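## Task

Set the selector to JOB, then make the machine register exactly this key series, each once and nothing extra: ES, ET, CR, DT, DS, CT, DR, ER, CS. The key that counts is the one the machine registers, which may differ from the one physically pressed. In the starting TEACH mode presses are not counted, but each press lights up the key that got registered (labels sit under the keys). After switching to JOB there is no return to TEACH and keys stop lighting. The result must hold on its own, not only because the robot is holding something in place.

## Robot and tools

Robot: two arms, left_arm and right_arm, each with seven joints and a parallel two-finger gripper. A wrist camera rides on each arm: cam_left_wrist and cam_right_wrist, both 504x504 images. The names left/right are labels only; they do not match image sides. The panel starts in TEACH, so the sensible order is: probe keys in TEACH to learn which label each physical key actually registers, then turn the selector to JOB, then press the physical keys that register the required labels, in order, once each.

Frames. State lines report each gripper in one shared world frame: origin on the tabletop midway between the arms, +z up, +x outward over the table, left_arm on the +y side. Positions are in metres, orientation as a quaternion wxyz. Reported hand positions can be a bit off, more so at long reach. Gripper axes: fingers point along the gripper's own +z, and they open and close along its y. The reported position is the spot between the pads when closed; closed fingertips extend about 19 mm past it (6 mm when fully open), and closing pushes the tips roughly 13 mm further out, so keep clearance above surfaces.

The 16-number row. Every commanded row holds both arms: left_arm dx, dy, dz, rx, ry, rz, gripper position, gripper speed, then the same eight for right_arm. All values lie in [-1, 1]. The first six of each arm are an offset, not a pose: a target relative to that gripper's pose in the most recent result that showed it (before any such result in a scene, and for second or later calls within one reply, relative to where the robot stands when the action begins). The offset is expressed in the gripper's own axes. Scale: 1.0 equals 0.6 m of translation or 180 degrees of rotation; rx, ry, rz form a single rotation vector. Zero offsets are not a hold: they drive the arm back to the reference pose. To keep an arm still, send the offset back to its desired pose in the first call of a reply and zeros afterwards. Gripper position is absolute: +1 fully open (85 mm), 0 roughly 41 mm, pads touch near -0.8, -1 closes until blocked. Gripper speed maps -1/0/+1 to about 20/85/150 mm/s. Resending the same two gripper numbers leaves it unchanged; a 0 is a real command.

Tools.
execute_actions takes "actions", a list with zero or one entry, plus optional "pictures" (boolean). Empty list: just return the state. {"rows": [...], "steps": n}: up to 15 rows of 16 numbers, n up to 15 control steps at 1/30 s each (default 15); each row lasts one step and the final row repeats to fill. Every row is measured from the same reference pose, not from the previous row. {"steps": n} alone is a wait of up to 300 steps counted from the last result.
move takes "target" (one 16-number row, offsets as above) and optional "speed" in m/s, 0.002 to 0.5, default 0.25 (rotation capped at twice that in rad/s). Both grippers travel straight lines that finish together, lasting 0.5 to 10 s; gripper numbers are sent at the start. Paths ignore obstacles and the other arm, and hands can lag, stray or overshoot the speed near full reach. Faster moves and targets set deeper past contact hit and press harder.
wait takes "seconds" (0 to 10) and sends nothing new.
zoom_image takes "camera" (cam_left_wrist or cam_right_wrist) and "region" [x0, y0, x1, y1] in image pixels, origin top-left, at most 504 by 504, giving a closer look at the latest image.
finished_scene takes "scene" (1 or 2), closes that scene irreversibly and reports success; do it only once the registered sequence is complete.

Reading results. Each result gives both poses and, when nothing is pending, a "Hand target" line per arm. position_measured_pct is about 50 - 50 x finger position, so 0 means fully open; stopping short below about 90 means something is gripped or blocking, around 90 means pads met. "pose unreachable" means the clearance check altered or blocked that arm's command; HELD marks steps where a row was partly not sent. The move line reports done, off_target, moving, held or fault, plus limits such as paced (pose clipped) or held (steps blocked, after which the arm may lunge faster than asked), and each gripper's remaining distance. Per step, commands are clipped to within 70 mm and 16 degrees of the measured pose, so long moves may need follow-ups; check the reported pose. Camera calibration (K, distortion, world-to-camera) is provided and approximately right.

Cautions. Press keys and the selector with gentle, slow approaches; avoid slamming or shoving hard. Keep the two arms from colliding or pressing each other. Contact torque reaching a joint's limit (48.6 N m on the larger joints, 30.6 on the wrist and forearm joints) freezes that arm for 10 s. Holding loads heats motors; above 75 °C the arm sags. Avoid extra presses in JOB: any unintended registered key spoils the sequence. The simulation keeps running while you compose each call.

Each tool is called as name(argument=value, ...) on one line, values as JSON.

## Session

execute_actions(actions=[])

Scene clock: 0.00 s of 4800.00 s.
left_arm: end_effector_position=(+0.1857, -0.2574, +0.2203) position_measured_pct=0.0 end_effector_quat_wxyz=(+0.147, -0.100, +0.677, -0.714) | right_arm: end_effector_position=(+0.4387, -0.3483, +0.2001) position_measured_pct=0.0 end_effector_quat_wxyz=(+0.001, -0.053, +0.999, +0.002)
Joint positions: left_arm=[ 0.825  1.09   0.363  2.409  2.759  1.824 -0.476] | right_arm=[-0.052  0.433 -0.001  1.654 -0.003  1.051  1.518]
Joint velocities: left_arm=[-0.001  0.001 -0.    -0.001 -0.    -0.001  0.   ] | right_arm=[ 0.     0.     0.     0.    -0.     0.001  0.   ]
Hand target (left_arm): +0.186, -0.257, +0.220; +0.147, -0.100, +0.677, -0.714
Hand target (right_arm): +0.439, -0.348, +0.200; +0.001, -0.053, +0.999, +0.002

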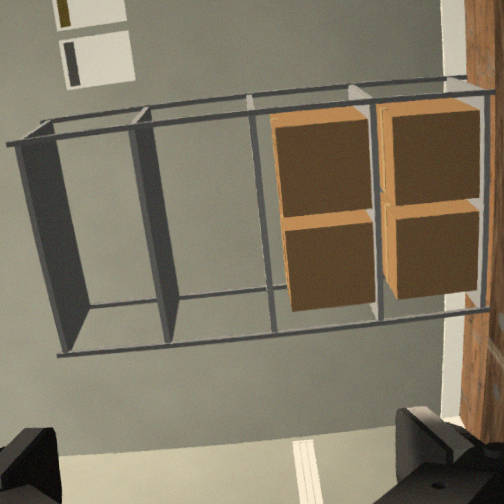

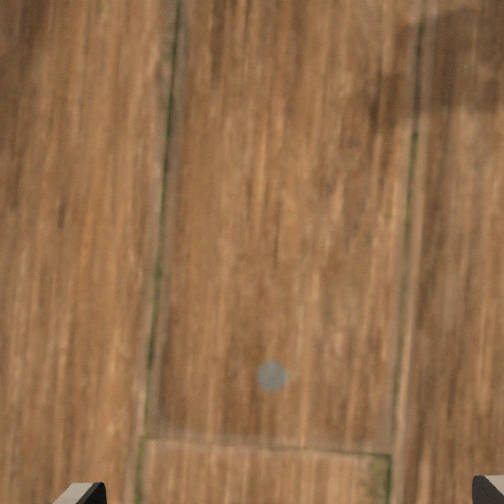

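move(target=[0,0,-0.5,0,0,0,1,0,-0.1,0,-0.4,-0.17,0,0,-1,0])

Scene clock: 7.67 s of 4800.00 s.
left_arm: end_effector_position=(+0.0843, +0.0229, +0.2003) position_measured_pct=0.0 end_effector_quat_wxyz=(-0.107, +0.018, -0.560, +0.821) | right_arm: end_effector_position=(+0.4981, -0.3425, +0.4405) position_measured_pct=91.7 end_effector_quat_wxyz=(-0.012, -0.052, +0.963, +0.265)
Joint positions: left_arm=[ 0.195  1.903 -0.405  2.582  0.846  2.03  -1.645] | right_arm=[ 0.289  0.571 -0.075  0.777 -0.508  1.879  1.658]
Joint velocities: left_arm=[ 0.126  0.066 -0.059 -0.001 -0.084  0.138 -0.151] | right_arm=[-0.001  0.     0.     0.001  0.    -0.    -0.   ]
Hand target (left_arm): +0.084, +0.023, +0.200; -0.107, +0.018, -0.560, +0.821
Hand target (right_arm): +0.498, -0.342, +0.441; -0.012, -0.052, +0.963, +0.265
Off the commanded pose (left_arm): 0.002 m, 21 deg; orientation clipped at the last step of the last action.
Off the commanded pose (right_arm): 0.000 m, 0 deg.
joint sent to its limit (left arm) — the command would take joint 4 (elbow) past its upper limit, so that joint was sent only as far as its limit.
After step 90, 2.13 s passed at rest.
move: off_target (left_arm); limits=paced
camera_calibration (this result's frames):
cam_left_wrist: T_world_to_cam=[[0.199508, -0.302918, -0.9319, 0.171403], [0.967117, 0.213959, 0.1375, -0.0601971], [0.157737, -0.928688, 0.335644, 0.0918007], [0, 0, 0, 1]] pos_world=[0.00954092, 0.150055, 0.137195]
cam_right_wrist: T_world_to_cam=[[-0.0673701, 0.883446, 0.463664, 0.139965], [0.994712, 0.0955816, -0.0375861, -0.381609], [-0.0775231, 0.45868, -0.885214, 0.732057], [0, 0, 0, 1]] pos_world=[0.445772, -0.422956, 0.568787]

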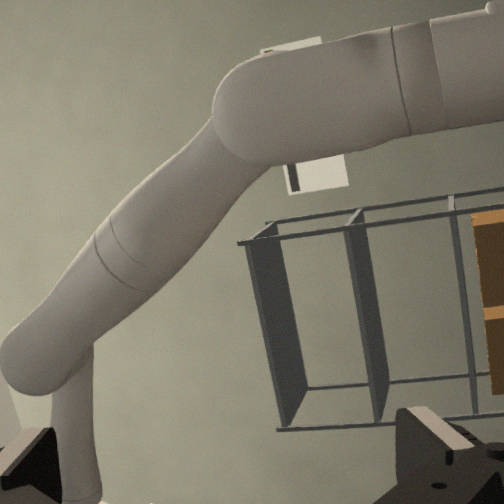

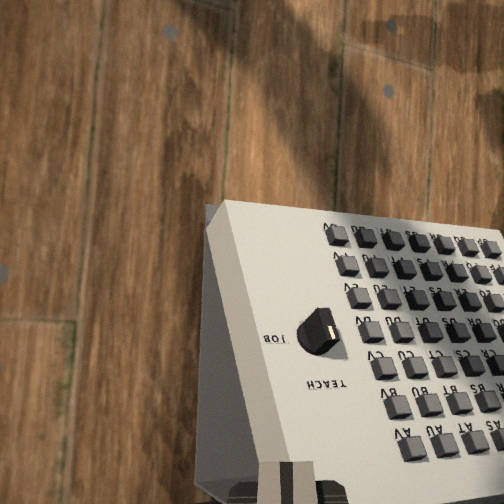

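move(target=[-0.637,-0.355,-0.05,-0.45,0,0,1,0,-0.15,0.29,0.17,0.1,0,0,-1,0], speed=0.15)

Scene clock: 18.70 s of 4800.00 s.
left_arm: end_effector_position=(+0.4195, +0.1991, +0.4208) position_measured_pct=0.0 end_effector_quat_wxyz=(+0.071, -0.083, +0.958, -0.264) | right_arm: end_effector_position=(+0.5650, -0.1326, +0.4403) position_measured_pct=91.7 end_effector_quat_wxyz=(+0.048, -0.048, +0.989, +0.135)
Joint positions: left_arm=[ 0.693  0.646 -1.573  1.28   1.207  2.027  1.082] | right_arm=[-0.252  0.892  0.058  0.032 -0.311  2.028  1.176]
Joint velocities: left_arm=[-0.008  0.003  0.001 -0.004 -0.001 -0.     0.001] | right_arm=[-0.002  0.     0.009 -0.001 -0.009 -0.001 -0.   ]
Hand target (left_arm): +0.420, +0.200, +0.421; +0.071, -0.083, +0.958, -0.264
Hand target (right_arm): +0.565, -0.132, +0.440; +0.048, -0.048, +0.989, +0.135
Off the commanded pose (left_arm): 0.001 m, 0 deg.
Off the commanded pose (right_arm): 0.002 m, 7 deg.
elbow stopped short (right arm): the move would have taken joint 4 (elbow) straighter than the controller allows; a more bent joint 4 avoids this.
After step 90, 2.93 s passed at rest.
move: off_target (right_arm)
camera_calibration (this result's frames):
cam_left_wrist: T_world_to_cam=[[-0.0775025, 0.874859, -0.478138, 0.0541502], [0.981, 0.152469, 0.119964, -0.438548], [0.177853, -0.459756, -0.870053, 0.534123], [0, 0, 0, 1]] pos_world=[0.339417, 0.265057, 0.543217]
cam_right_wrist: T_world_to_cam=[[-0.0737309, 0.974308, 0.212808, 0.0852099], [0.995769, 0.0601896, 0.0694324, -0.52061], [0.0548397, 0.217027, -0.974624, 0.573329], [0, 0, 0, 1]] pos_world=[0.493249, -0.176114, 0.576794]

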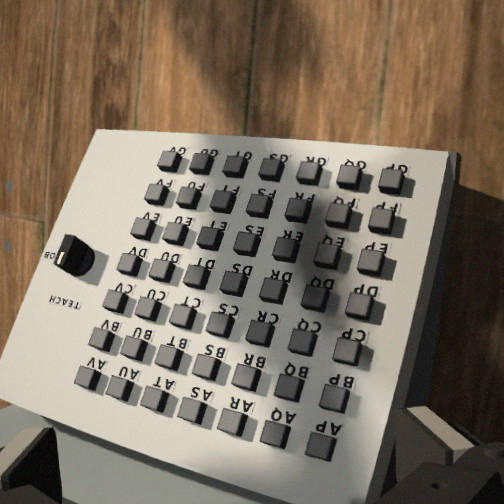

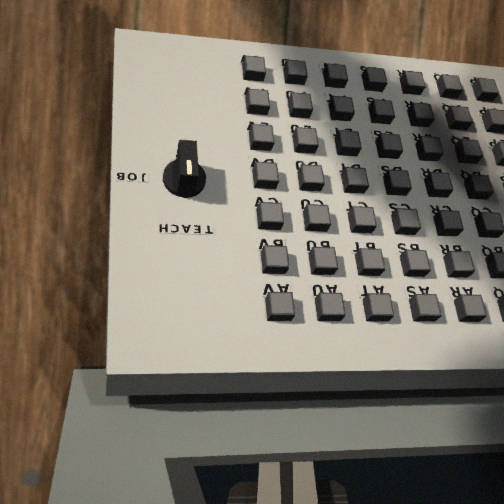

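move(target=[0,0.03,-0.08,0,0,0,1,0,0.247,0.165,0.486,0.091,-0.139,0.006,-1,0], speed=0.15)

Scene clock: 37.90 s of 4800.00 s.
left_arm: end_effector_position=(+0.4088, +0.2379, +0.4525) position_measured_pct=0.0 end_effector_quat_wxyz=(+0.071, -0.083, +0.958, -0.264) | right_arm: end_effector_position=(+0.4312, +0.0292, +0.1703) position_measured_pct=91.7 end_effector_quat_wxyz=(+0.263, +0.000, +0.965, +0.001)
Joint positions: left_arm=[ 0.566  0.595 -1.52   1.179  1.176  2.099  1.084] | right_arm=[-1.172  0.681  0.411  1.551  0.299  0.668  0.368]
Joint velocities: left_arm=[-0.002 -0.    -0.    -0.    -0.     0.    -0.   ] | right_arm=[-0.013  0.006 -0.007 -0.     0.004 -0.001 -0.005]
Hand target (left_arm): +0.409, +0.238, +0.453; +0.071, -0.083, +0.958, -0.264
Hand target (right_arm): +0.431, +0.030, +0.170; +0.263, -0.000, +0.965, +0.001
Off the commanded pose (left_arm): 0.000 m, 0 deg.
Off the commanded pose (right_arm): 0.000 m, 0 deg.
joint sent to its limit (left arm) — the command would take joint 6 (wrist pitch) past its upper limit, so that joint was sent only as far as its limit.
After step 90, 13.53 s passed at rest.
move: done
camera_calibration (this result's frames):
cam_left_wrist: T_world_to_cam=[[-0.0769831, 0.874915, -0.478118, 0.0343405], [0.981049, 0.151992, 0.12017, -0.437796], [0.177809, -0.459807, -0.870036, 0.581439], [0, 0, 0, 1]] pos_world=[0.328758, 0.303846, 0.574901]
cam_right_wrist: T_world_to_cam=[[0.0529233, 0.998173, -0.0291572, -0.038892], [0.876167, -0.0324067, 0.480916, -0.394189], [0.479093, -0.0509982, -0.876282, 0.0905901], [0, 0, 0, 1]] pos_world=[0.304033, 0.0306665, 0.26782]

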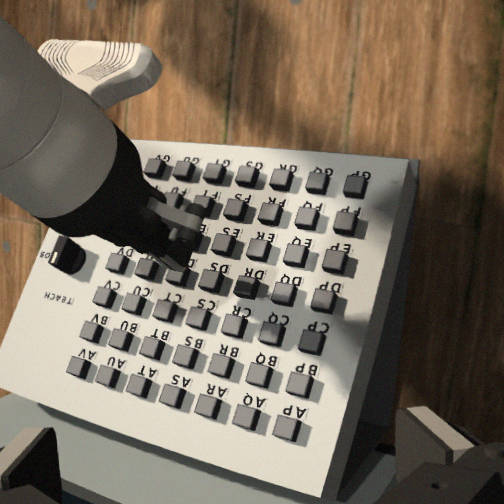

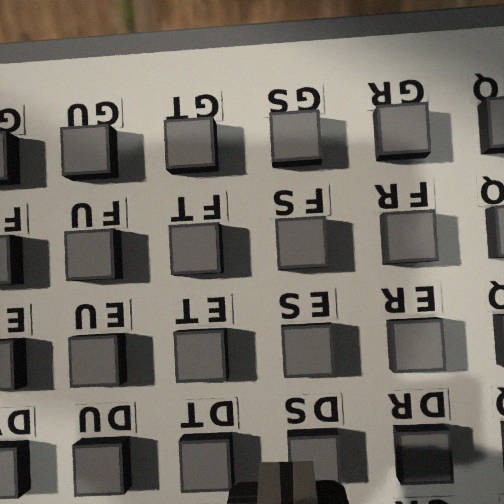

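move(target=[0,0,0,0,0,0,1,0,0,0.014,0.055,0,0,-0.01,-1,0], speed=0.03)

move(target=[0,0,0,0,0,0,1,0,0,0,0.01,0,0,0,-1,0], speed=0.01)

Scene clock: 44.63 s of 4800.00 s.
left_arm: end_effector_position=(+0.4088, +0.2379, +0.4525) position_measured_pct=0.0 end_effector_quat_wxyz=(+0.071, -0.083, +0.958, -0.264) | right_arm: end_effector_position=(+0.4479, +0.0376, +0.1420) position_measured_pct=91.7 end_effector_quat_wxyz=(+0.263, -0.015, +0.965, -0.003)
Joint positions: left_arm=[ 0.566  0.595 -1.52   1.179  1.176  2.099  1.084] | right_arm=[-1.134  0.751  0.392  1.517  0.298  0.627  0.395]
Joint velocities: left_arm=[ 0.     0.001 -0.     0.     0.    -0.001 -0.   ] | right_arm=[ 0.002  0.003  0.001 -0.003 -0.     0.     0.001]
Hand target (left_arm): +0.409, +0.238, +0.452; +0.071, -0.083, +0.958, -0.264
Hand target (right_arm): +0.448, +0.038, +0.142; +0.263, -0.015, +0.965, -0.003
Off the commanded pose (left_arm): 0.000 m, 0 deg.
Off the commanded pose (right_arm): 0.000 m, 0 deg.
After step 90, 2.37 s passed at rest.
move: done
camera_calibration (this result's frames):
cam_left_wrist: T_world_to_cam=[[-0.0769837, 0.874916, -0.478117, 0.0343395], [0.981049, 0.151992, 0.120169, -0.437796], [0.177808, -0.459805, -0.870036, 0.581438], [0, 0, 0, 1]] pos_world=[0.328759, 0.303846, 0.5749]
cam_right_wrist: T_world_to_cam=[[0.0257659, 0.998664, -0.0447833, -0.0346763], [0.876545, -0.00103133, 0.481319, -0.396329], [0.48063, -0.0516562, -0.875401, 0.0574238], [0, 0, 0, 1]] pos_world=[0.320694, 0.0371875, 0.239476]

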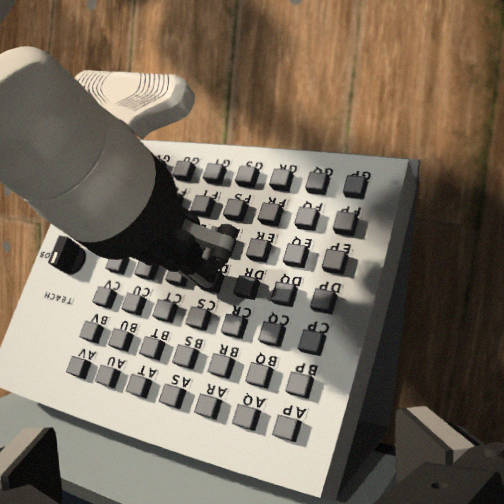

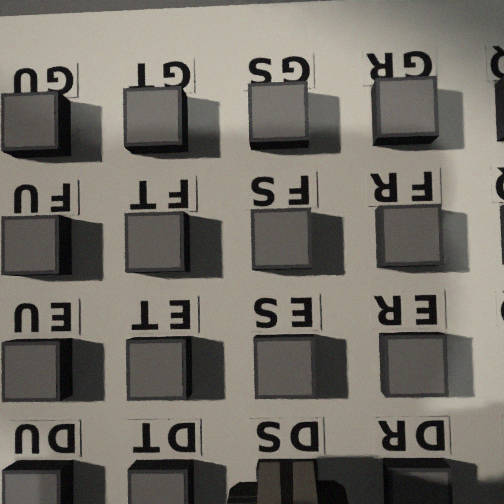

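Scene clock: 45.47 s of 4800.00 s.
left_arm: end_effector_position=(+0.4088, +0.2379, +0.4525) position_measured_pct=0.0 end_effector_quat_wxyz=(+0.071, -0.083, +0.958, -0.264) | right_arm: end_effector_position=(+0.4507, +0.0379, +0.1376) position_measured_pct=91.7 end_effector_quat_wxyz=(+0.263, -0.015, +0.965, -0.002)
Joint positions: left_arm=[ 0.566  0.595 -1.52   1.179  1.176  2.099  1.084] | right_arm=[-1.128  0.761  0.39   1.515  0.298  0.617  0.395]
Joint velocities: left_arm=[-0.     0.    -0.    -0.    -0.    -0.001 -0.001] | right_arm=[-0.     0.    -0.     0.001 -0.    -0.001  0.   ]
Hand target (left_arm): +0.409, +0.238, +0.452; +0.071, -0.083, +0.958, -0.264
Hand target (right_arm): +0.451, +0.038, +0.137; +0.263, -0.015, +0.965, -0.003
Off the commanded pose (left_arm): 0.000 m, 0 deg.
Off the commanded pose (right_arm): 0.001 m, 0 deg.
move: done
camera_calibration (this result's frames):
cam_left_wrist: T_world_to_cam=[[-0.0769837, 0.874917, -0.478115, 0.0343383], [0.98105, 0.151991, 0.120169, -0.437797], [0.177807, -0.459804, -0.870037, 0.581437], [0, 0, 0, 1]] pos_world=[0.328761, 0.303845, 0.574899]
cam_right_wrist: T_world_to_cam=[[0.0255001, 0.998711, -0.0438792, -0.0352464], [0.876416, -0.00122012, 0.481553, -0.396639], [0.480879, -0.050736, -0.875318, 0.0520077], [0, 0, 0, 1]] pos_world=[0.32351, 0.0373557, 0.234979]

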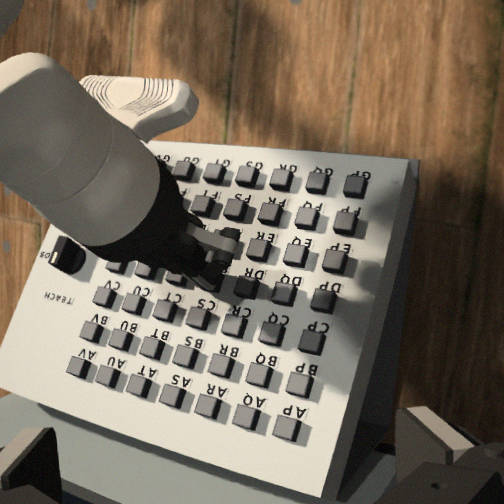

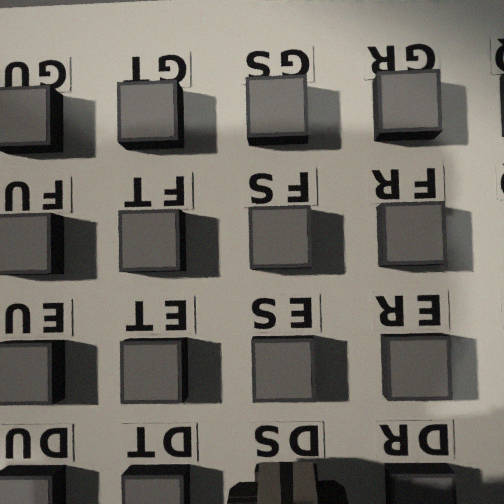

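move(target=[0,0,0,0,0,0,1,0,0.003,0,0.008,0,0,0,-1,0], speed=0.01)

Scene clock: 48.23 s of 4800.00 s.
left_arm: end_effector_position=(+0.4088, +0.2379, +0.4525) position_measured_pct=0.0 end_effector_quat_wxyz=(+0.071, -0.083, +0.958, -0.264) | right_arm: end_effector_position=(+0.4514, +0.0389, +0.1365) position_measured_pct=91.7 end_effector_quat_wxyz=(+0.264, -0.014, +0.964, +0.000)
Joint positions: left_arm=[ 0.566  0.595 -1.52   1.179  1.176  2.099  1.084] | right_arm=[-1.128  0.763  0.391  1.517  0.299  0.608  0.391]
Joint velocities: left_arm=[-0.001 -0.002 -0.    -0.001 -0.     0.001  0.001] | right_arm=[ 0.    -0.    -0.     0.     0.001  0.    -0.   ]
Hand target (left_arm): +0.409, +0.238, +0.452; +0.071, -0.083, +0.958, -0.264
Hand target (right_arm): +0.452, +0.038, +0.133; +0.263, -0.015, +0.965, -0.002
Off the commanded pose (left_arm): 0.000 m, 0 deg.
Off the commanded pose (right_arm): 0.004 m, 0 deg.
move: off_target (right_arm)
camera_calibration (this result's frames):
cam_left_wrist: T_world_to_cam=[[-0.0769838, 0.874918, -0.478114, 0.0343372], [0.98105, 0.15199, 0.120168, -0.437797], [0.177805, -0.459803, -0.870038, 0.581436], [0, 0, 0, 1]] pos_world=[0.328762, 0.303845, 0.574898]
cam_right_wrist: T_world_to_cam=[[0.0251731, 0.998917, -0.0391403, -0.0368092], [0.875315, -0.00311179, 0.483543, -0.396417], [0.482897, -0.0464324, -0.874445, 0.0496349], [0, 0, 0, 1]] pos_world=[0.323948, 0.0378404, 0.233647]

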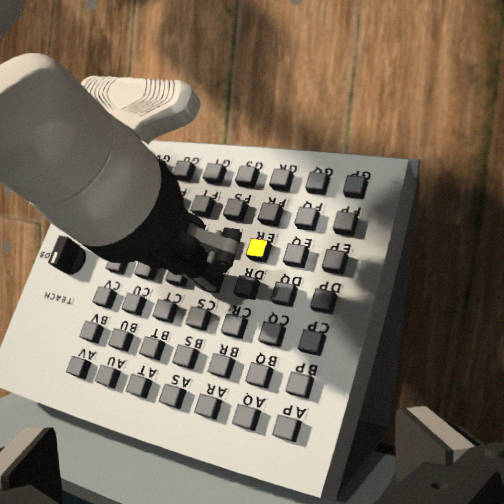

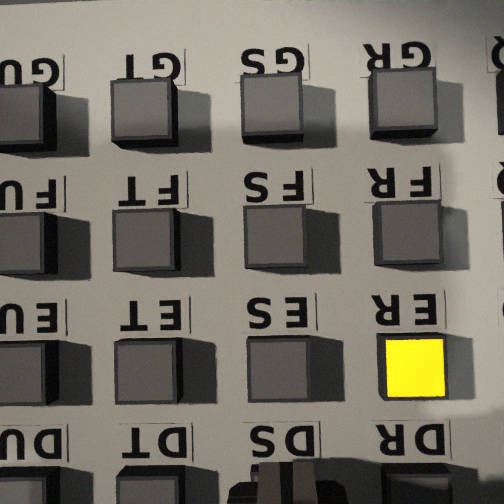

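execute_actions(actions=[{"rows":[[0,0,0,0,0,0,1,0,0,0,-0.01,0,0,0,-1,0],[0,0,0,0,0,0,1,0,0,0,-0.022,0,0,0,-1,0],[0,0,0,0,0,0,1,0,0,0,-0.022,0,0,0,-1,0],[0,0,0,0,0,0,1,0,0,0,-0.022,0,0,0,-1,0],[0,0,0,0,0,0,1,0,0,0,-0.022,0,0,0,-1,0],[0,0,0,0,0,0,1,0,0,0,-0.022,0,0,0,-1,0],[0,0,0,0,0,0,1,0,0,0,-0.022,0,0,0,-1,0]]}], pictures=false)

move(target=[0,0,0,0,0,0,1,0,-0.054,-0.06,0,0,0,0,-1,0], speed=0.1)

move(target=[0,0,0,0,0,0,1,0,0,0,0.028,0,0,0,-1,0], speed=0.02)

Scene clock: 55.50 s of 4800.00 s.
left_arm: end_effector_position=(+0.4088, +0.2379, +0.4525) position_measured_pct=0.0 end_effector_quat_wxyz=(+0.071, -0.083, +0.958, -0.264) | right_arm: end_effector_position=(+0.4447, +0.0389, +0.1479) position_measured_pct=91.7 end_effector_quat_wxyz=(+0.264, -0.014, +0.964, +0.000)
Joint positions: left_arm=[ 0.566  0.595 -1.52   1.179  1.176  2.099  1.084] | right_arm=[-1.142  0.739  0.394  1.522  0.3    0.631  0.39 ]
Joint velocities: left_arm=[-0.    -0.001 -0.     0.001 -0.    -0.002 -0.001] | right_arm=[-0.001 -0.001 -0.     0.001  0.    -0.    -0.   ]
Hand target (left_arm): +0.409, +0.238, +0.452; +0.071, -0.083, +0.958, -0.264
Hand target (right_arm): +0.445, +0.039, +0.148; +0.264, -0.014, +0.964, +0.000
Off the commanded pose (left_arm): 0.000 m, 0 deg.
Off the commanded pose (right_arm): 0.000 m, 0 deg.
Steps of this call (steps 1 to 90: nothing new was sent; then 3.77 s passed at rest; steps 91 to 105: all 15 steps of this action). Readings (end_effector_position | what the end effector reports):
91: left_arm (+0.4088, +0.2379, +0.4525) | right_arm (+0.4511, +0.0391, +0.1372) | left_arm position_measured_pct=0.0 | right_arm position_measured_pct=91.7
92: left_arm (+0.4088, +0.2379, +0.4525) | right_arm (+0.4499, +0.0394, +0.1395) | left_arm position_measured_pct=0.0 | right_arm position_measured_pct=91.7
94: left_arm (+0.4088, +0.2379, +0.4525) | right_arm (+0.4460, +0.0402, +0.1465) | left_arm position_measured_pct=0.0 | right_arm position_measured_pct=91.7
98: left_arm (+0.4088, +0.2379, +0.4525) | right_arm (+0.4450, +0.0387, +0.1478) | left_arm position_measured_pct=0.0 | right_arm position_measured_pct=91.7
105: the state above

Scene clock: 56.53 s of 4800.00 s.
left_arm: end_effector_position=(+0.4088, +0.2379, +0.4525) position_measured_pct=0.0 end_effector_quat_wxyz=(+0.071, -0.083, +0.958, -0.264) | right_arm: end_effector_position=(+0.4733, +0.0040, +0.1648) position_measured_pct=91.7 end_effector_quat_wxyz=(+0.265, -0.015, +0.964, -0.000)
Joint positions: left_arm=[ 0.566  0.595 -1.52   1.179  1.176  2.099  1.084] | right_arm=[-1.054  0.69   0.377  1.546  0.302  0.614  0.475]
Joint velocities: left_arm=[ 0.    -0.002 -0.     0.001  0.    -0.001 -0.   ] | right_arm=[ 0.005 -0.002  0.001 -0.001 -0.002 -0.002  0.002]
Hand target (left_arm): +0.409, +0.238, +0.452; +0.071, -0.083, +0.958, -0.264
Hand target (right_arm): +0.474, +0.004, +0.165; +0.265, -0.014, +0.964, +0.000
Off the commanded pose (left_arm): 0.000 m, 0 deg.
Off the commanded pose (right_arm): 0.000 m, 0 deg.
move: done
camera_calibration (this result's frames):
cam_left_wrist: T_world_to_cam=[[-0.0769836, 0.874919, -0.478111, 0.0343348], [0.98105, 0.151988, 0.120166, -0.437798], [0.177803, -0.4598, -0.87004, 0.581435], [0, 0, 0, 1]] pos_world=[0.328764, 0.303844, 0.574896]
cam_right_wrist: T_world_to_cam=[[0.0245992, 0.998921, -0.0393924, -0.00108628], [0.875152, -0.00247096, 0.483842, -0.429395], [0.483223, -0.0463765, -0.874268, 0.0619383], [0, 0, 0, 1]] pos_world=[0.345882, 0.00289657, 0.261867]

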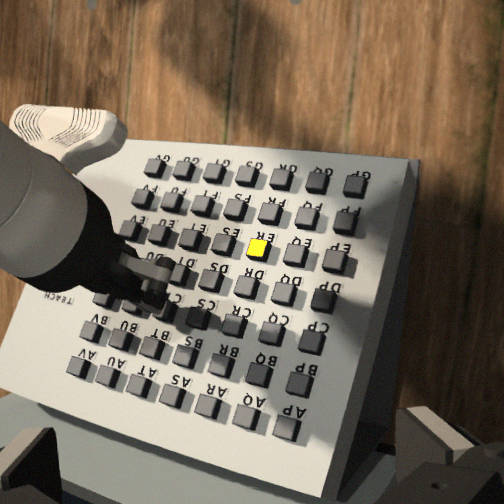

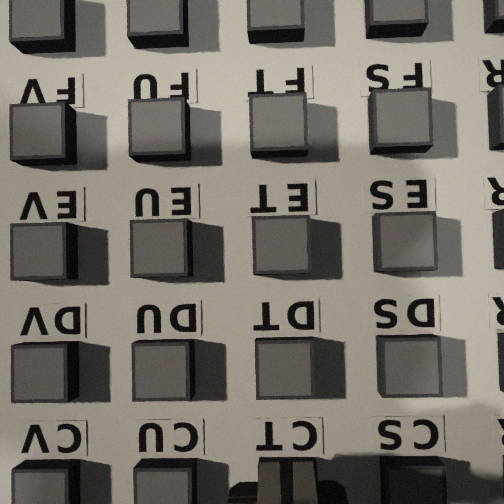

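Scene clock: 57.60 s of 4800.00 s.
left_arm: end_effector_position=(+0.4088, +0.2379, +0.4525) position_measured_pct=0.0 end_effector_quat_wxyz=(+0.071, -0.083, +0.958, -0.264) | right_arm: end_effector_position=(+0.4808, +0.0056, +0.1542) position_measured_pct=91.7 end_effector_quat_wxyz=(+0.265, -0.015, +0.964, +0.002)
Joint positions: left_arm=[ 0.566  0.595 -1.52   1.179  1.176  2.099  1.084] | right_arm=[-1.039  0.714  0.373  1.54   0.299  0.588  0.477]
Joint velocities: left_arm=[ 0.001  0.001  0.    -0.    -0.    -0.    -0.   ] | right_arm=[ 0.001 -0.    -0.     0.001  0.001  0.001 -0.   ]
Hand target (left_arm): +0.409, +0.238, +0.452; +0.071, -0.083, +0.958, -0.264
Hand target (right_arm): +0.482, +0.004, +0.150; +0.265, -0.015, +0.964, -0.000
Off the commanded pose (left_arm): 0.000 m, 0 deg.
Off the commanded pose (right_arm): 0.004 m, 0 deg.
move: off_target (right_arm)
camera_calibration (this result's frames):
cam_left_wrist: T_world_to_cam=[[-0.0769839, 0.87492, -0.478109, 0.0343337], [0.98105, 0.151988, 0.120166, -0.437799], [0.177802, -0.459798, -0.870041, 0.581434], [0, 0, 0, 1]] pos_world=[0.328765, 0.303843, 0.574895]
cam_right_wrist: T_world_to_cam=[[0.0233, 0.999127, -0.034674, -0.00332662], [0.874397, -0.00355277, 0.485198, -0.430639], [0.484651, -0.041624, -0.873716, 0.0483668], [0, 0, 0, 1]] pos_world=[0.353186, 0.00380698, 0.251089]

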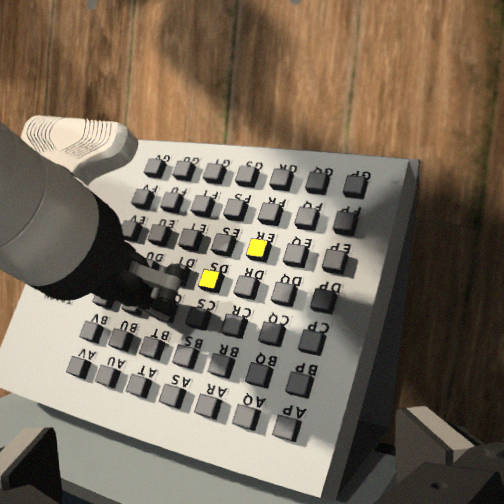

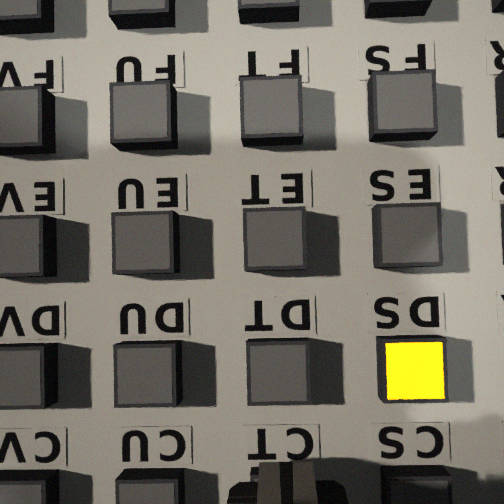

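execute_actions(actions=[{"rows":[[0,0,0,0,0,0,1,0,0.002,-0.003,-0.022,0.0013,0,0,-1,0]],"steps":10}], pictures=false)

execute_actions(actions=[{"rows":[[0,0,0,0,0,0,1,0,-0.0567,0,0,0,0,0,-1,0]]}], pictures=false)

move(target=[0,0,0,0,0,0,1,0,0,0,0.028,0,0,0,-1,0], speed=0.02)

execute_actions(actions=[{"rows":[[0,0,0,0,0,0,1,0,0.002,-0.003,-0.022,0.0013,0,0,-1,0]],"steps":10}], pictures=false)

move(target=[0,0,0,0,0,0,1,0,0.1134,-0.0567,0,0,0,0,-1,0], speed=0.12)

move(target=[0,0,0,0,0,0,1,0,0,0,0.028,0,0,0,-1,0], speed=0.02)

move(target=[0,0,0,0,0,0,1,0,0,0,-0.1,0.0013,0,0,0,0], speed=0.12)

move(target=[0,0,0,0,0,0,1,0,-0.02,-0.15,0,0,0,0,0,0], speed=0.12)

Scene clock: 70.17 s of 4800.00 s.
left_arm: end_effector_position=(+0.4088, +0.2379, +0.4525) position_measured_pct=0.0 end_effector_quat_wxyz=(+0.071, -0.083, +0.958, -0.264) | right_arm: end_effector_position=(+0.4733, +0.0033, +0.1648) position_measured_pct=91.7 end_effector_quat_wxyz=(+0.265, -0.014, +0.964, +0.000)
Joint positions: left_arm=[ 0.566  0.595 -1.52   1.179  1.176  2.099  1.084] | right_arm=[-1.056  0.689  0.379  1.55   0.303  0.611  0.472]
Joint velocities: left_arm=[-0.001  0.    -0.    -0.    -0.    -0.     0.   ] | right_arm=[-0.004 -0.002 -0.002  0.002  0.     0.001 -0.001]
Hand target (left_arm): +0.409, +0.238, +0.452; +0.071, -0.083, +0.958, -0.264
Hand target (right_arm): +0.473, +0.004, +0.165; +0.265, -0.014, +0.964, +0.000
Off the commanded pose (left_arm): 0.000 m, 0 deg.
Off the commanded pose (right_arm): 0.000 m, 0 deg.
Steps of this call (steps 1 to 90: nothing new was sent; then 9.23 s passed at rest; steps 91 to 100: all 10 steps of this action). Readings (end_effector_position | what the end effector reports):
91: left_arm (+0.4088, +0.2379, +0.4525) | right_arm (+0.4805, +0.0058, +0.1548) | left_arm position_measured_pct=0.0 | right_arm position_measured_pct=91.7
92: left_arm (+0.4088, +0.2379, +0.4525) | right_arm (+0.4791, +0.0058, +0.1570) | left_arm position_measured_pct=0.0 | right_arm position_measured_pct=91.7
94: left_arm (+0.4088, +0.2379, +0.4525) | right_arm (+0.4744, +0.0056, +0.1642) | left_arm position_measured_pct=0.0 | right_arm position_measured_pct=91.7
98: left_arm (+0.4088, +0.2379, +0.4525) | right_arm (+0.4735, +0.0033, +0.1649) | left_arm position_measured_pct=0.0 | right_arm position_measured_pct=91.7
100: the state above

Scene clock: 70.67 s of 4800.00 s.
left_arm: end_effector_position=(+0.4088, +0.2379, +0.4525) position_measured_pct=0.0 end_effector_quat_wxyz=(+0.071, -0.083, +0.958, -0.264) | right_arm: end_effector_position=(+0.5022, +0.0047, +0.1825) position_measured_pct=91.7 end_effector_quat_wxyz=(+0.265, -0.014, +0.964, +0.001)
Joint positions: left_arm=[ 0.566  0.595 -1.52   1.179  1.176  2.099  1.084] | right_arm=[-0.987  0.699  0.35   1.451  0.277  0.673  0.55 ]
Joint velocities: left_arm=[-0.001  0.    -0.     0.001  0.     0.002  0.   ] | right_arm=[ 0.008  0.004  0.004 -0.001 -0.002 -0.001  0.002]
Hand target (left_arm): +0.409, +0.238, +0.452; +0.071, -0.083, +0.958, -0.264
Hand target (right_arm): +0.503, +0.004, +0.182; +0.265, -0.014, +0.964, +0.000
Off the commanded pose (left_arm): 0.000 m, 0 deg.
Off the commanded pose (right_arm): 0.001 m, 0 deg.
Steps of this call (steps 1 to 15: all 15 steps of this action). Readings (end_effector_position | what the end effector reports):
1: left_arm (+0.4088, +0.2379, +0.4525) | right_arm (+0.4736, +0.0033, +0.1648) | left_arm position_measured_pct=0.0 | right_arm position_measured_pct=91.7
2: left_arm (+0.4088, +0.2379, +0.4525) | right_arm (+0.4754, +0.0032, +0.1653) | left_arm position_measured_pct=0.0 | right_arm position_measured_pct=91.7
4: left_arm (+0.4088, +0.2379, +0.4525) | right_arm (+0.4849, +0.0024, +0.1701) | left_arm position_measured_pct=0.0 | right_arm position_measured_pct=91.7
8: left_arm (+0.4088, +0.2379, +0.4525) | right_arm (+0.5014, +0.0035, +0.1821) | left_arm position_measured_pct=0.0 | right_arm position_measured_pct=91.7
15: the state above

Scene clock: 71.97 s of 4800.00 s.
left_arm: end_effector_position=(+0.4088, +0.2379, +0.4525) position_measured_pct=0.0 end_effector_quat_wxyz=(+0.071, -0.083, +0.958, -0.264) | right_arm: end_effector_position=(+0.5100, +0.0061, +0.1725) position_measured_pct=91.7 end_effector_quat_wxyz=(+0.267, -0.014, +0.964, +0.003)
Joint positions: left_arm=[ 0.566  0.595 -1.52   1.179  1.176  2.099  1.084] | right_arm=[-0.972  0.722  0.346  1.444  0.274  0.648  0.552]
Joint velocities: left_arm=[-0.001 -0.001  0.    -0.     0.     0.     0.   ] | right_arm=[-0.    -0.    -0.001  0.001  0.     0.    -0.001]
Hand target (left_arm): +0.409, +0.238, +0.452; +0.071, -0.083, +0.958, -0.264
Hand target (right_arm): +0.511, +0.004, +0.168; +0.265, -0.014, +0.964, +0.000
Off the commanded pose (left_arm): 0.000 m, 0 deg.
Off the commanded pose (right_arm): 0.005 m, 0 deg.
move: off_target (right_arm)
camera_calibration (this result's frames):
cam_left_wrist: T_world_to_cam=[[-0.0769847, 0.874923, -0.478104, 0.0343303], [0.981051, 0.151987, 0.120163, -0.4378], [0.177799, -0.459794, -0.870044, 0.581431], [0, 0, 0, 1]] pos_world=[0.328769, 0.303842, 0.574892]
cam_right_wrist: T_world_to_cam=[[0.024167, 0.999164, -0.0329639, -0.00460349], [0.873193, -0.00504179, 0.487348, -0.46474], [0.486775, -0.0405617, -0.872585, 0.0489351], [0, 0, 0, 1]] pos_world=[0.382098, 0.00424141, 0.269038]

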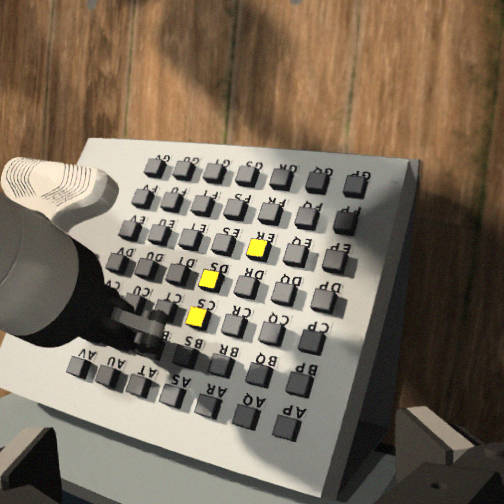

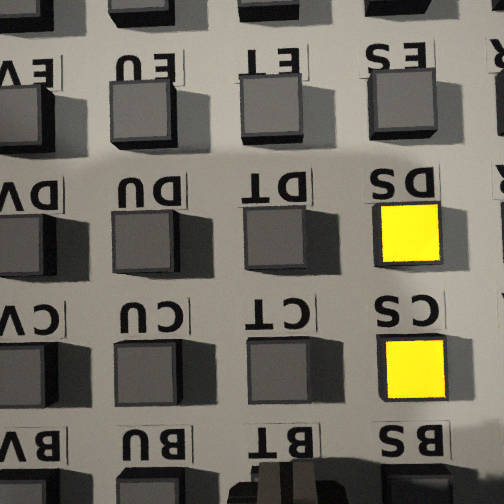

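Scene clock: 72.30 s of 4800.00 s.
left_arm: end_effector_position=(+0.4088, +0.2379, +0.4525) position_measured_pct=0.0 end_effector_quat_wxyz=(+0.071, -0.083, +0.958, -0.264) | right_arm: end_effector_position=(+0.5024, +0.0039, +0.1831) position_measured_pct=91.7 end_effector_quat_wxyz=(+0.267, -0.013, +0.964, +0.001)
Joint positions: left_arm=[ 0.566  0.595 -1.52   1.179  1.176  2.099  1.084] | right_arm=[-0.988  0.697  0.352  1.454  0.279  0.67   0.547]
Joint velocities: left_arm=[ 0.    -0.001 -0.     0.    -0.    -0.     0.   ] | right_arm=[-0.003 -0.001 -0.002  0.     0.001  0.     0.   ]
Hand target (left_arm): +0.409, +0.238, +0.452; +0.071, -0.083, +0.958, -0.264
Hand target (right_arm): +0.502, +0.004, +0.183; +0.267, -0.014, +0.964, +0.001
Off the commanded pose (left_arm): 0.000 m, 0 deg.
Off the commanded pose (right_arm): 0.000 m, 0 deg.
Steps of this call (steps 1 to 10: all 10 steps of this action). Readings (end_effector_position | what the end effector reports):
1: left_arm (+0.4088, +0.2379, +0.4525) | right_arm (+0.5096, +0.0062, +0.1731) | left_arm position_measured_pct=0.0 | right_arm position_measured_pct=91.7
2: left_arm (+0.4088, +0.2379, +0.4525) | right_arm (+0.5081, +0.0061, +0.1752) | left_arm position_measured_pct=0.0 | right_arm position_measured_pct=91.7
4: left_arm (+0.4088, +0.2379, +0.4525) | right_arm (+0.5035, +0.0060, +0.1825) | left_arm position_measured_pct=0.0 | right_arm position_measured_pct=91.7
8: left_arm (+0.4088, +0.2379, +0.4525) | right_arm (+0.5026, +0.0039, +0.1832) | left_arm position_measured_pct=0.0 | right_arm position_measured_pct=91.7
10: the state above

Scene clock: 73.53 s of 4800.00 s.
left_arm: end_effector_position=(+0.4088, +0.2379, +0.4525) position_measured_pct=0.0 end_effector_quat_wxyz=(+0.071, -0.083, +0.958, -0.264) | right_arm: end_effector_position=(+0.4451, -0.0320, +0.1483) position_measured_pct=91.7 end_effector_quat_wxyz=(+0.267, -0.013, +0.964, +0.001)
Joint positions: left_arm=[ 0.566  0.595 -1.52   1.179  1.176  2.099  1.084] | right_arm=[-1.115  0.64   0.435  1.739  0.346  0.482  0.405]
Joint velocities: left_arm=[-0.001 -0.     0.     0.001 -0.     0.001  0.001] | right_arm=[-0.009 -0.003 -0.003  0.002  0.003 -0.002 -0.003]
Hand target (left_arm): +0.409, +0.238, +0.452; +0.071, -0.083, +0.958, -0.264
Hand target (right_arm): +0.445, -0.032, +0.148; +0.267, -0.013, +0.964, +0.001
Off the commanded pose (left_arm): 0.000 m, 0 deg.
Off the commanded pose (right_arm): 0.001 m, 0 deg.
move: done
camera_calibration (this result's frames):
cam_left_wrist: T_world_to_cam=[[-0.0769848, 0.874924, -0.478101, 0.0343282], [0.981051, 0.151985, 0.120162, -0.4378], [0.177797, -0.459791, -0.870046, 0.58143], [0, 0, 0, 1]] pos_world=[0.328771, 0.303841, 0.57489]
cam_right_wrist: T_world_to_cam=[[0.0274746, 0.998943, -0.0368515, 0.0333513], [0.873179, -0.00603662, 0.487362, -0.396566], [0.486625, -0.0455681, -0.872422, 0.0577773], [0, 0, 0, 1]] pos_world=[0.317241, -0.0330772, 0.244907]

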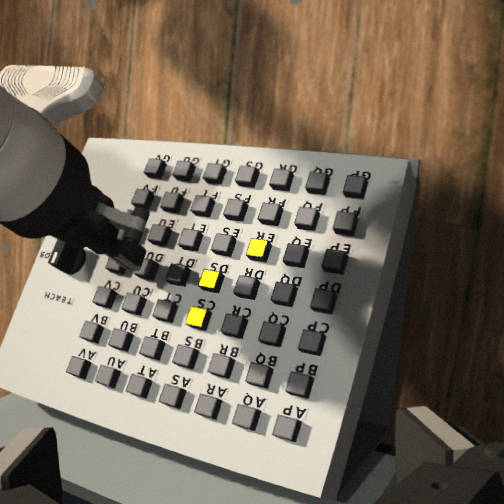

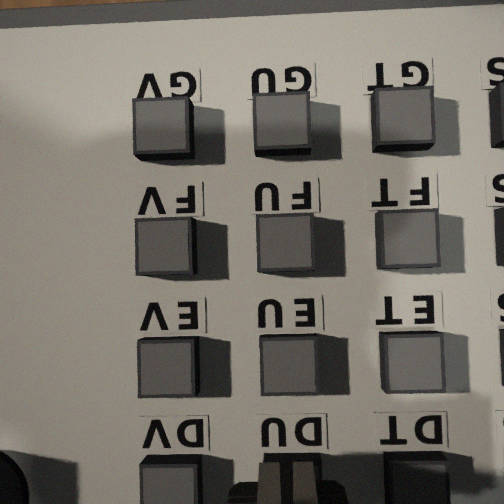

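Scene clock: 74.60 s of 4800.00 s.
left_arm: end_effector_position=(+0.4088, +0.2379, +0.4525) position_measured_pct=0.0 end_effector_quat_wxyz=(+0.071, -0.083, +0.958, -0.264) | right_arm: end_effector_position=(+0.4530, -0.0314, +0.1361) position_measured_pct=91.7 end_effector_quat_wxyz=(+0.267, -0.013, +0.964, +0.002)
Joint positions: left_arm=[ 0.566  0.595 -1.52   1.179  1.176  2.099  1.084] | right_arm=[-1.096  0.67   0.43   1.733  0.344  0.452  0.406]
Joint velocities: left_arm=[-0.001  0.001 -0.     0.001  0.     0.001 -0.   ] | right_arm=[ 0.001 -0.    -0.001 -0.     0.     0.     0.   ]
Hand target (left_arm): +0.409, +0.238, +0.452; +0.071, -0.083, +0.958, -0.264
Hand target (right_arm): +0.454, -0.032, +0.134; +0.267, -0.013, +0.964, +0.001
Off the commanded pose (left_arm): 0.000 m, 0 deg.
Off the commanded pose (right_arm): 0.002 m, 0 deg.
move: done
camera_calibration (this result's frames):
cam_left_wrist: T_world_to_cam=[[-0.0769851, 0.874925, -0.478099, 0.0343269], [0.981051, 0.151985, 0.120161, -0.437801], [0.177796, -0.45979, -0.870047, 0.581429], [0, 0, 0, 1]] pos_world=[0.328772, 0.303841, 0.574889]
cam_right_wrist: T_world_to_cam=[[0.0270392, 0.999045, -0.0343199, 0.0318462], [0.872919, -0.00686783, 0.487816, -0.397397], [0.487115, -0.0431487, -0.872271, 0.0430985], [0, 0, 0, 1]] pos_world=[0.32504, -0.0326854, 0.232543]

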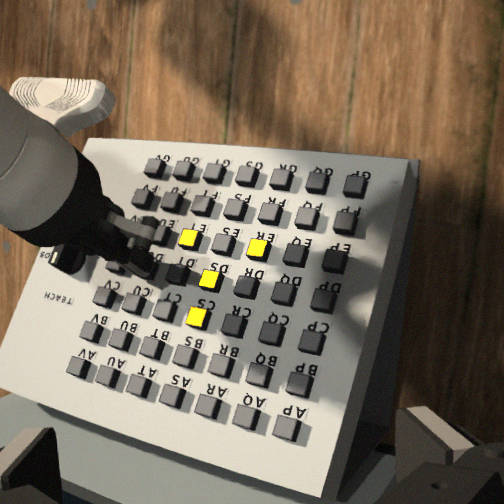

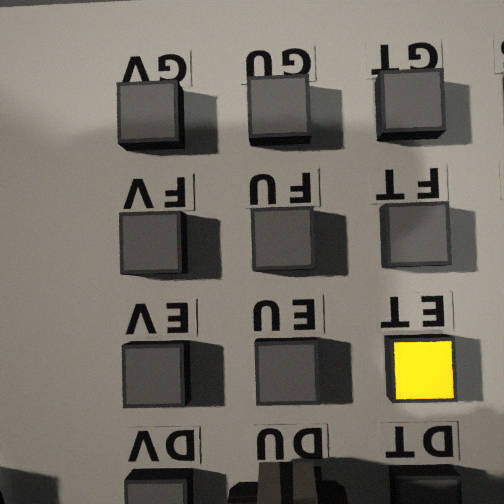

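Scene clock: 75.47 s of 4800.00 s.
left_arm: end_effector_position=(+0.4088, +0.2379, +0.4525) position_measured_pct=0.0 end_effector_quat_wxyz=(+0.071, -0.083, +0.958, -0.264) | right_arm: end_effector_position=(+0.4221, -0.0320, +0.1874) position_measured_pct=50.0 end_effector_quat_wxyz=(+0.267, -0.012, +0.964, -0.000)
Joint positions: left_arm=[ 0.566  0.595 -1.52   1.179  1.176  2.099  1.084] | right_arm=[-1.174  0.551  0.448  1.742  0.355  0.583  0.396]
Joint velocities: left_arm=[ 0.     0.001 -0.    -0.     0.     0.001  0.   ] | right_arm=[-0.004 -0.004 -0.001  0.001  0.001 -0.    -0.001]
Hand target (left_arm): +0.409, +0.238, +0.452; +0.071, -0.083, +0.958, -0.264
Hand target (right_arm): +0.422, -0.032, +0.188; +0.267, -0.012, +0.964, +0.000
Off the commanded pose (left_arm): 0.000 m, 0 deg.
Off the commanded pose (right_arm): 0.000 m, 0 deg.
move: done
camera_calibration (this result's frames):
cam_left_wrist: T_world_to_cam=[[-0.0769852, 0.874926, -0.478098, 0.0343258], [0.981052, 0.151984, 0.12016, -0.437801], [0.177795, -0.459788, -0.870048, 0.581428], [0, 0, 0, 1]] pos_world=[0.328773, 0.30384, 0.574888]
cam_right_wrist: T_world_to_cam=[[0.0293507, 0.998838, -0.0382334, 0.0347879], [0.873055, -0.00699138, 0.487572, -0.395545], [0.486738, -0.0476904, -0.872245, 0.102839], [0, 0, 0, 1]] pos_world=[0.294255, -0.0326084, 0.283887]

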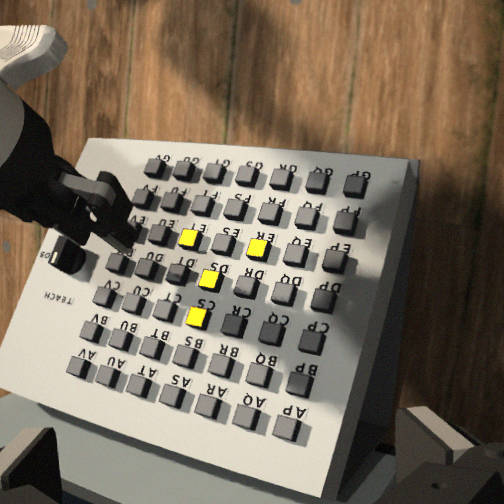

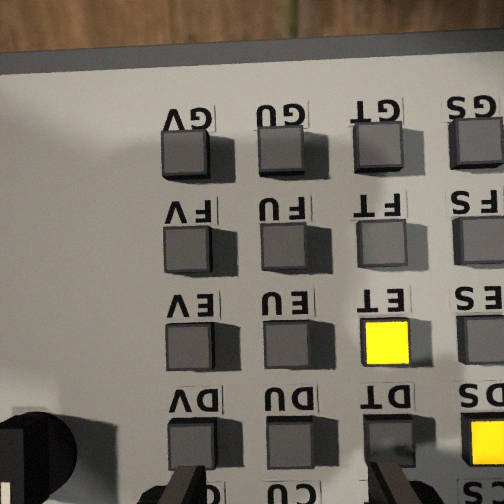

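Scene clock: 76.57 s of 4800.00 s.
left_arm: end_effector_position=(+0.4088, +0.2379, +0.4525) position_measured_pct=0.0 end_effector_quat_wxyz=(+0.071, -0.083, +0.958, -0.264) | right_arm: end_effector_position=(+0.4346, -0.1215, +0.1944) position_measured_pct=50.0 end_effector_quat_wxyz=(+0.267, -0.013, +0.964, -0.000)
Joint positions: left_arm=[ 0.566  0.595 -1.52   1.179  1.176  2.099  1.084] | right_arm=[-1.07   0.428  0.476  1.929  0.401  0.459  0.49 ]
Joint velocities: left_arm=[ 0.    -0.001  0.    -0.    -0.     0.001  0.001] | right_arm=[ 0.004 -0.005  0.002  0.002 -0.002 -0.001  0.002]
Hand target (left_arm): +0.409, +0.238, +0.452; +0.071, -0.083, +0.958, -0.264
Hand target (right_arm): +0.435, -0.122, +0.195; +0.267, -0.012, +0.964, -0.000
Off the commanded pose (left_arm): 0.000 m, 0 deg.
Off the commanded pose (right_arm): 0.000 m, 0 deg.
move: done
camera_calibration (this result's frames):
cam_left_wrist: T_world_to_cam=[[-0.076985, 0.874927, -0.478096, 0.0343247], [0.981052, 0.151983, 0.12016, -0.437802], [0.177794, -0.459787, -0.870049, 0.581427], [0, 0, 0, 1]] pos_world=[0.328774, 0.30384, 0.574887]
cam_right_wrist: T_world_to_cam=[[0.0291011, 0.998819, -0.0389189, 0.124422], [0.872674, -0.0064007, 0.488262, -0.410438], [0.487436, -0.0481724, -0.871829, 0.0982237], [0, 0, 0, 1]] pos_world=[0.30668, -0.122171, 0.290878]

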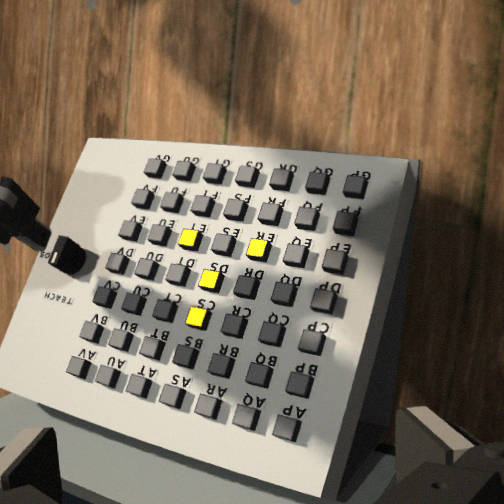

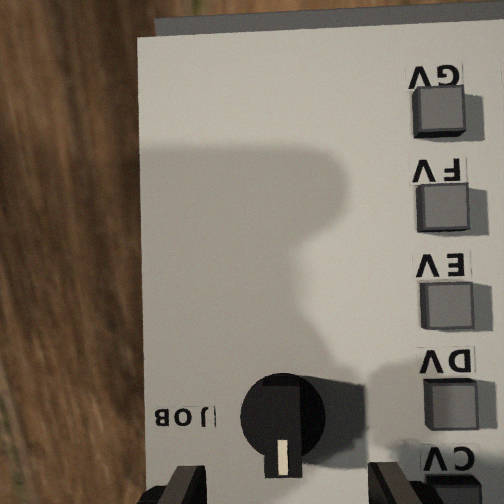

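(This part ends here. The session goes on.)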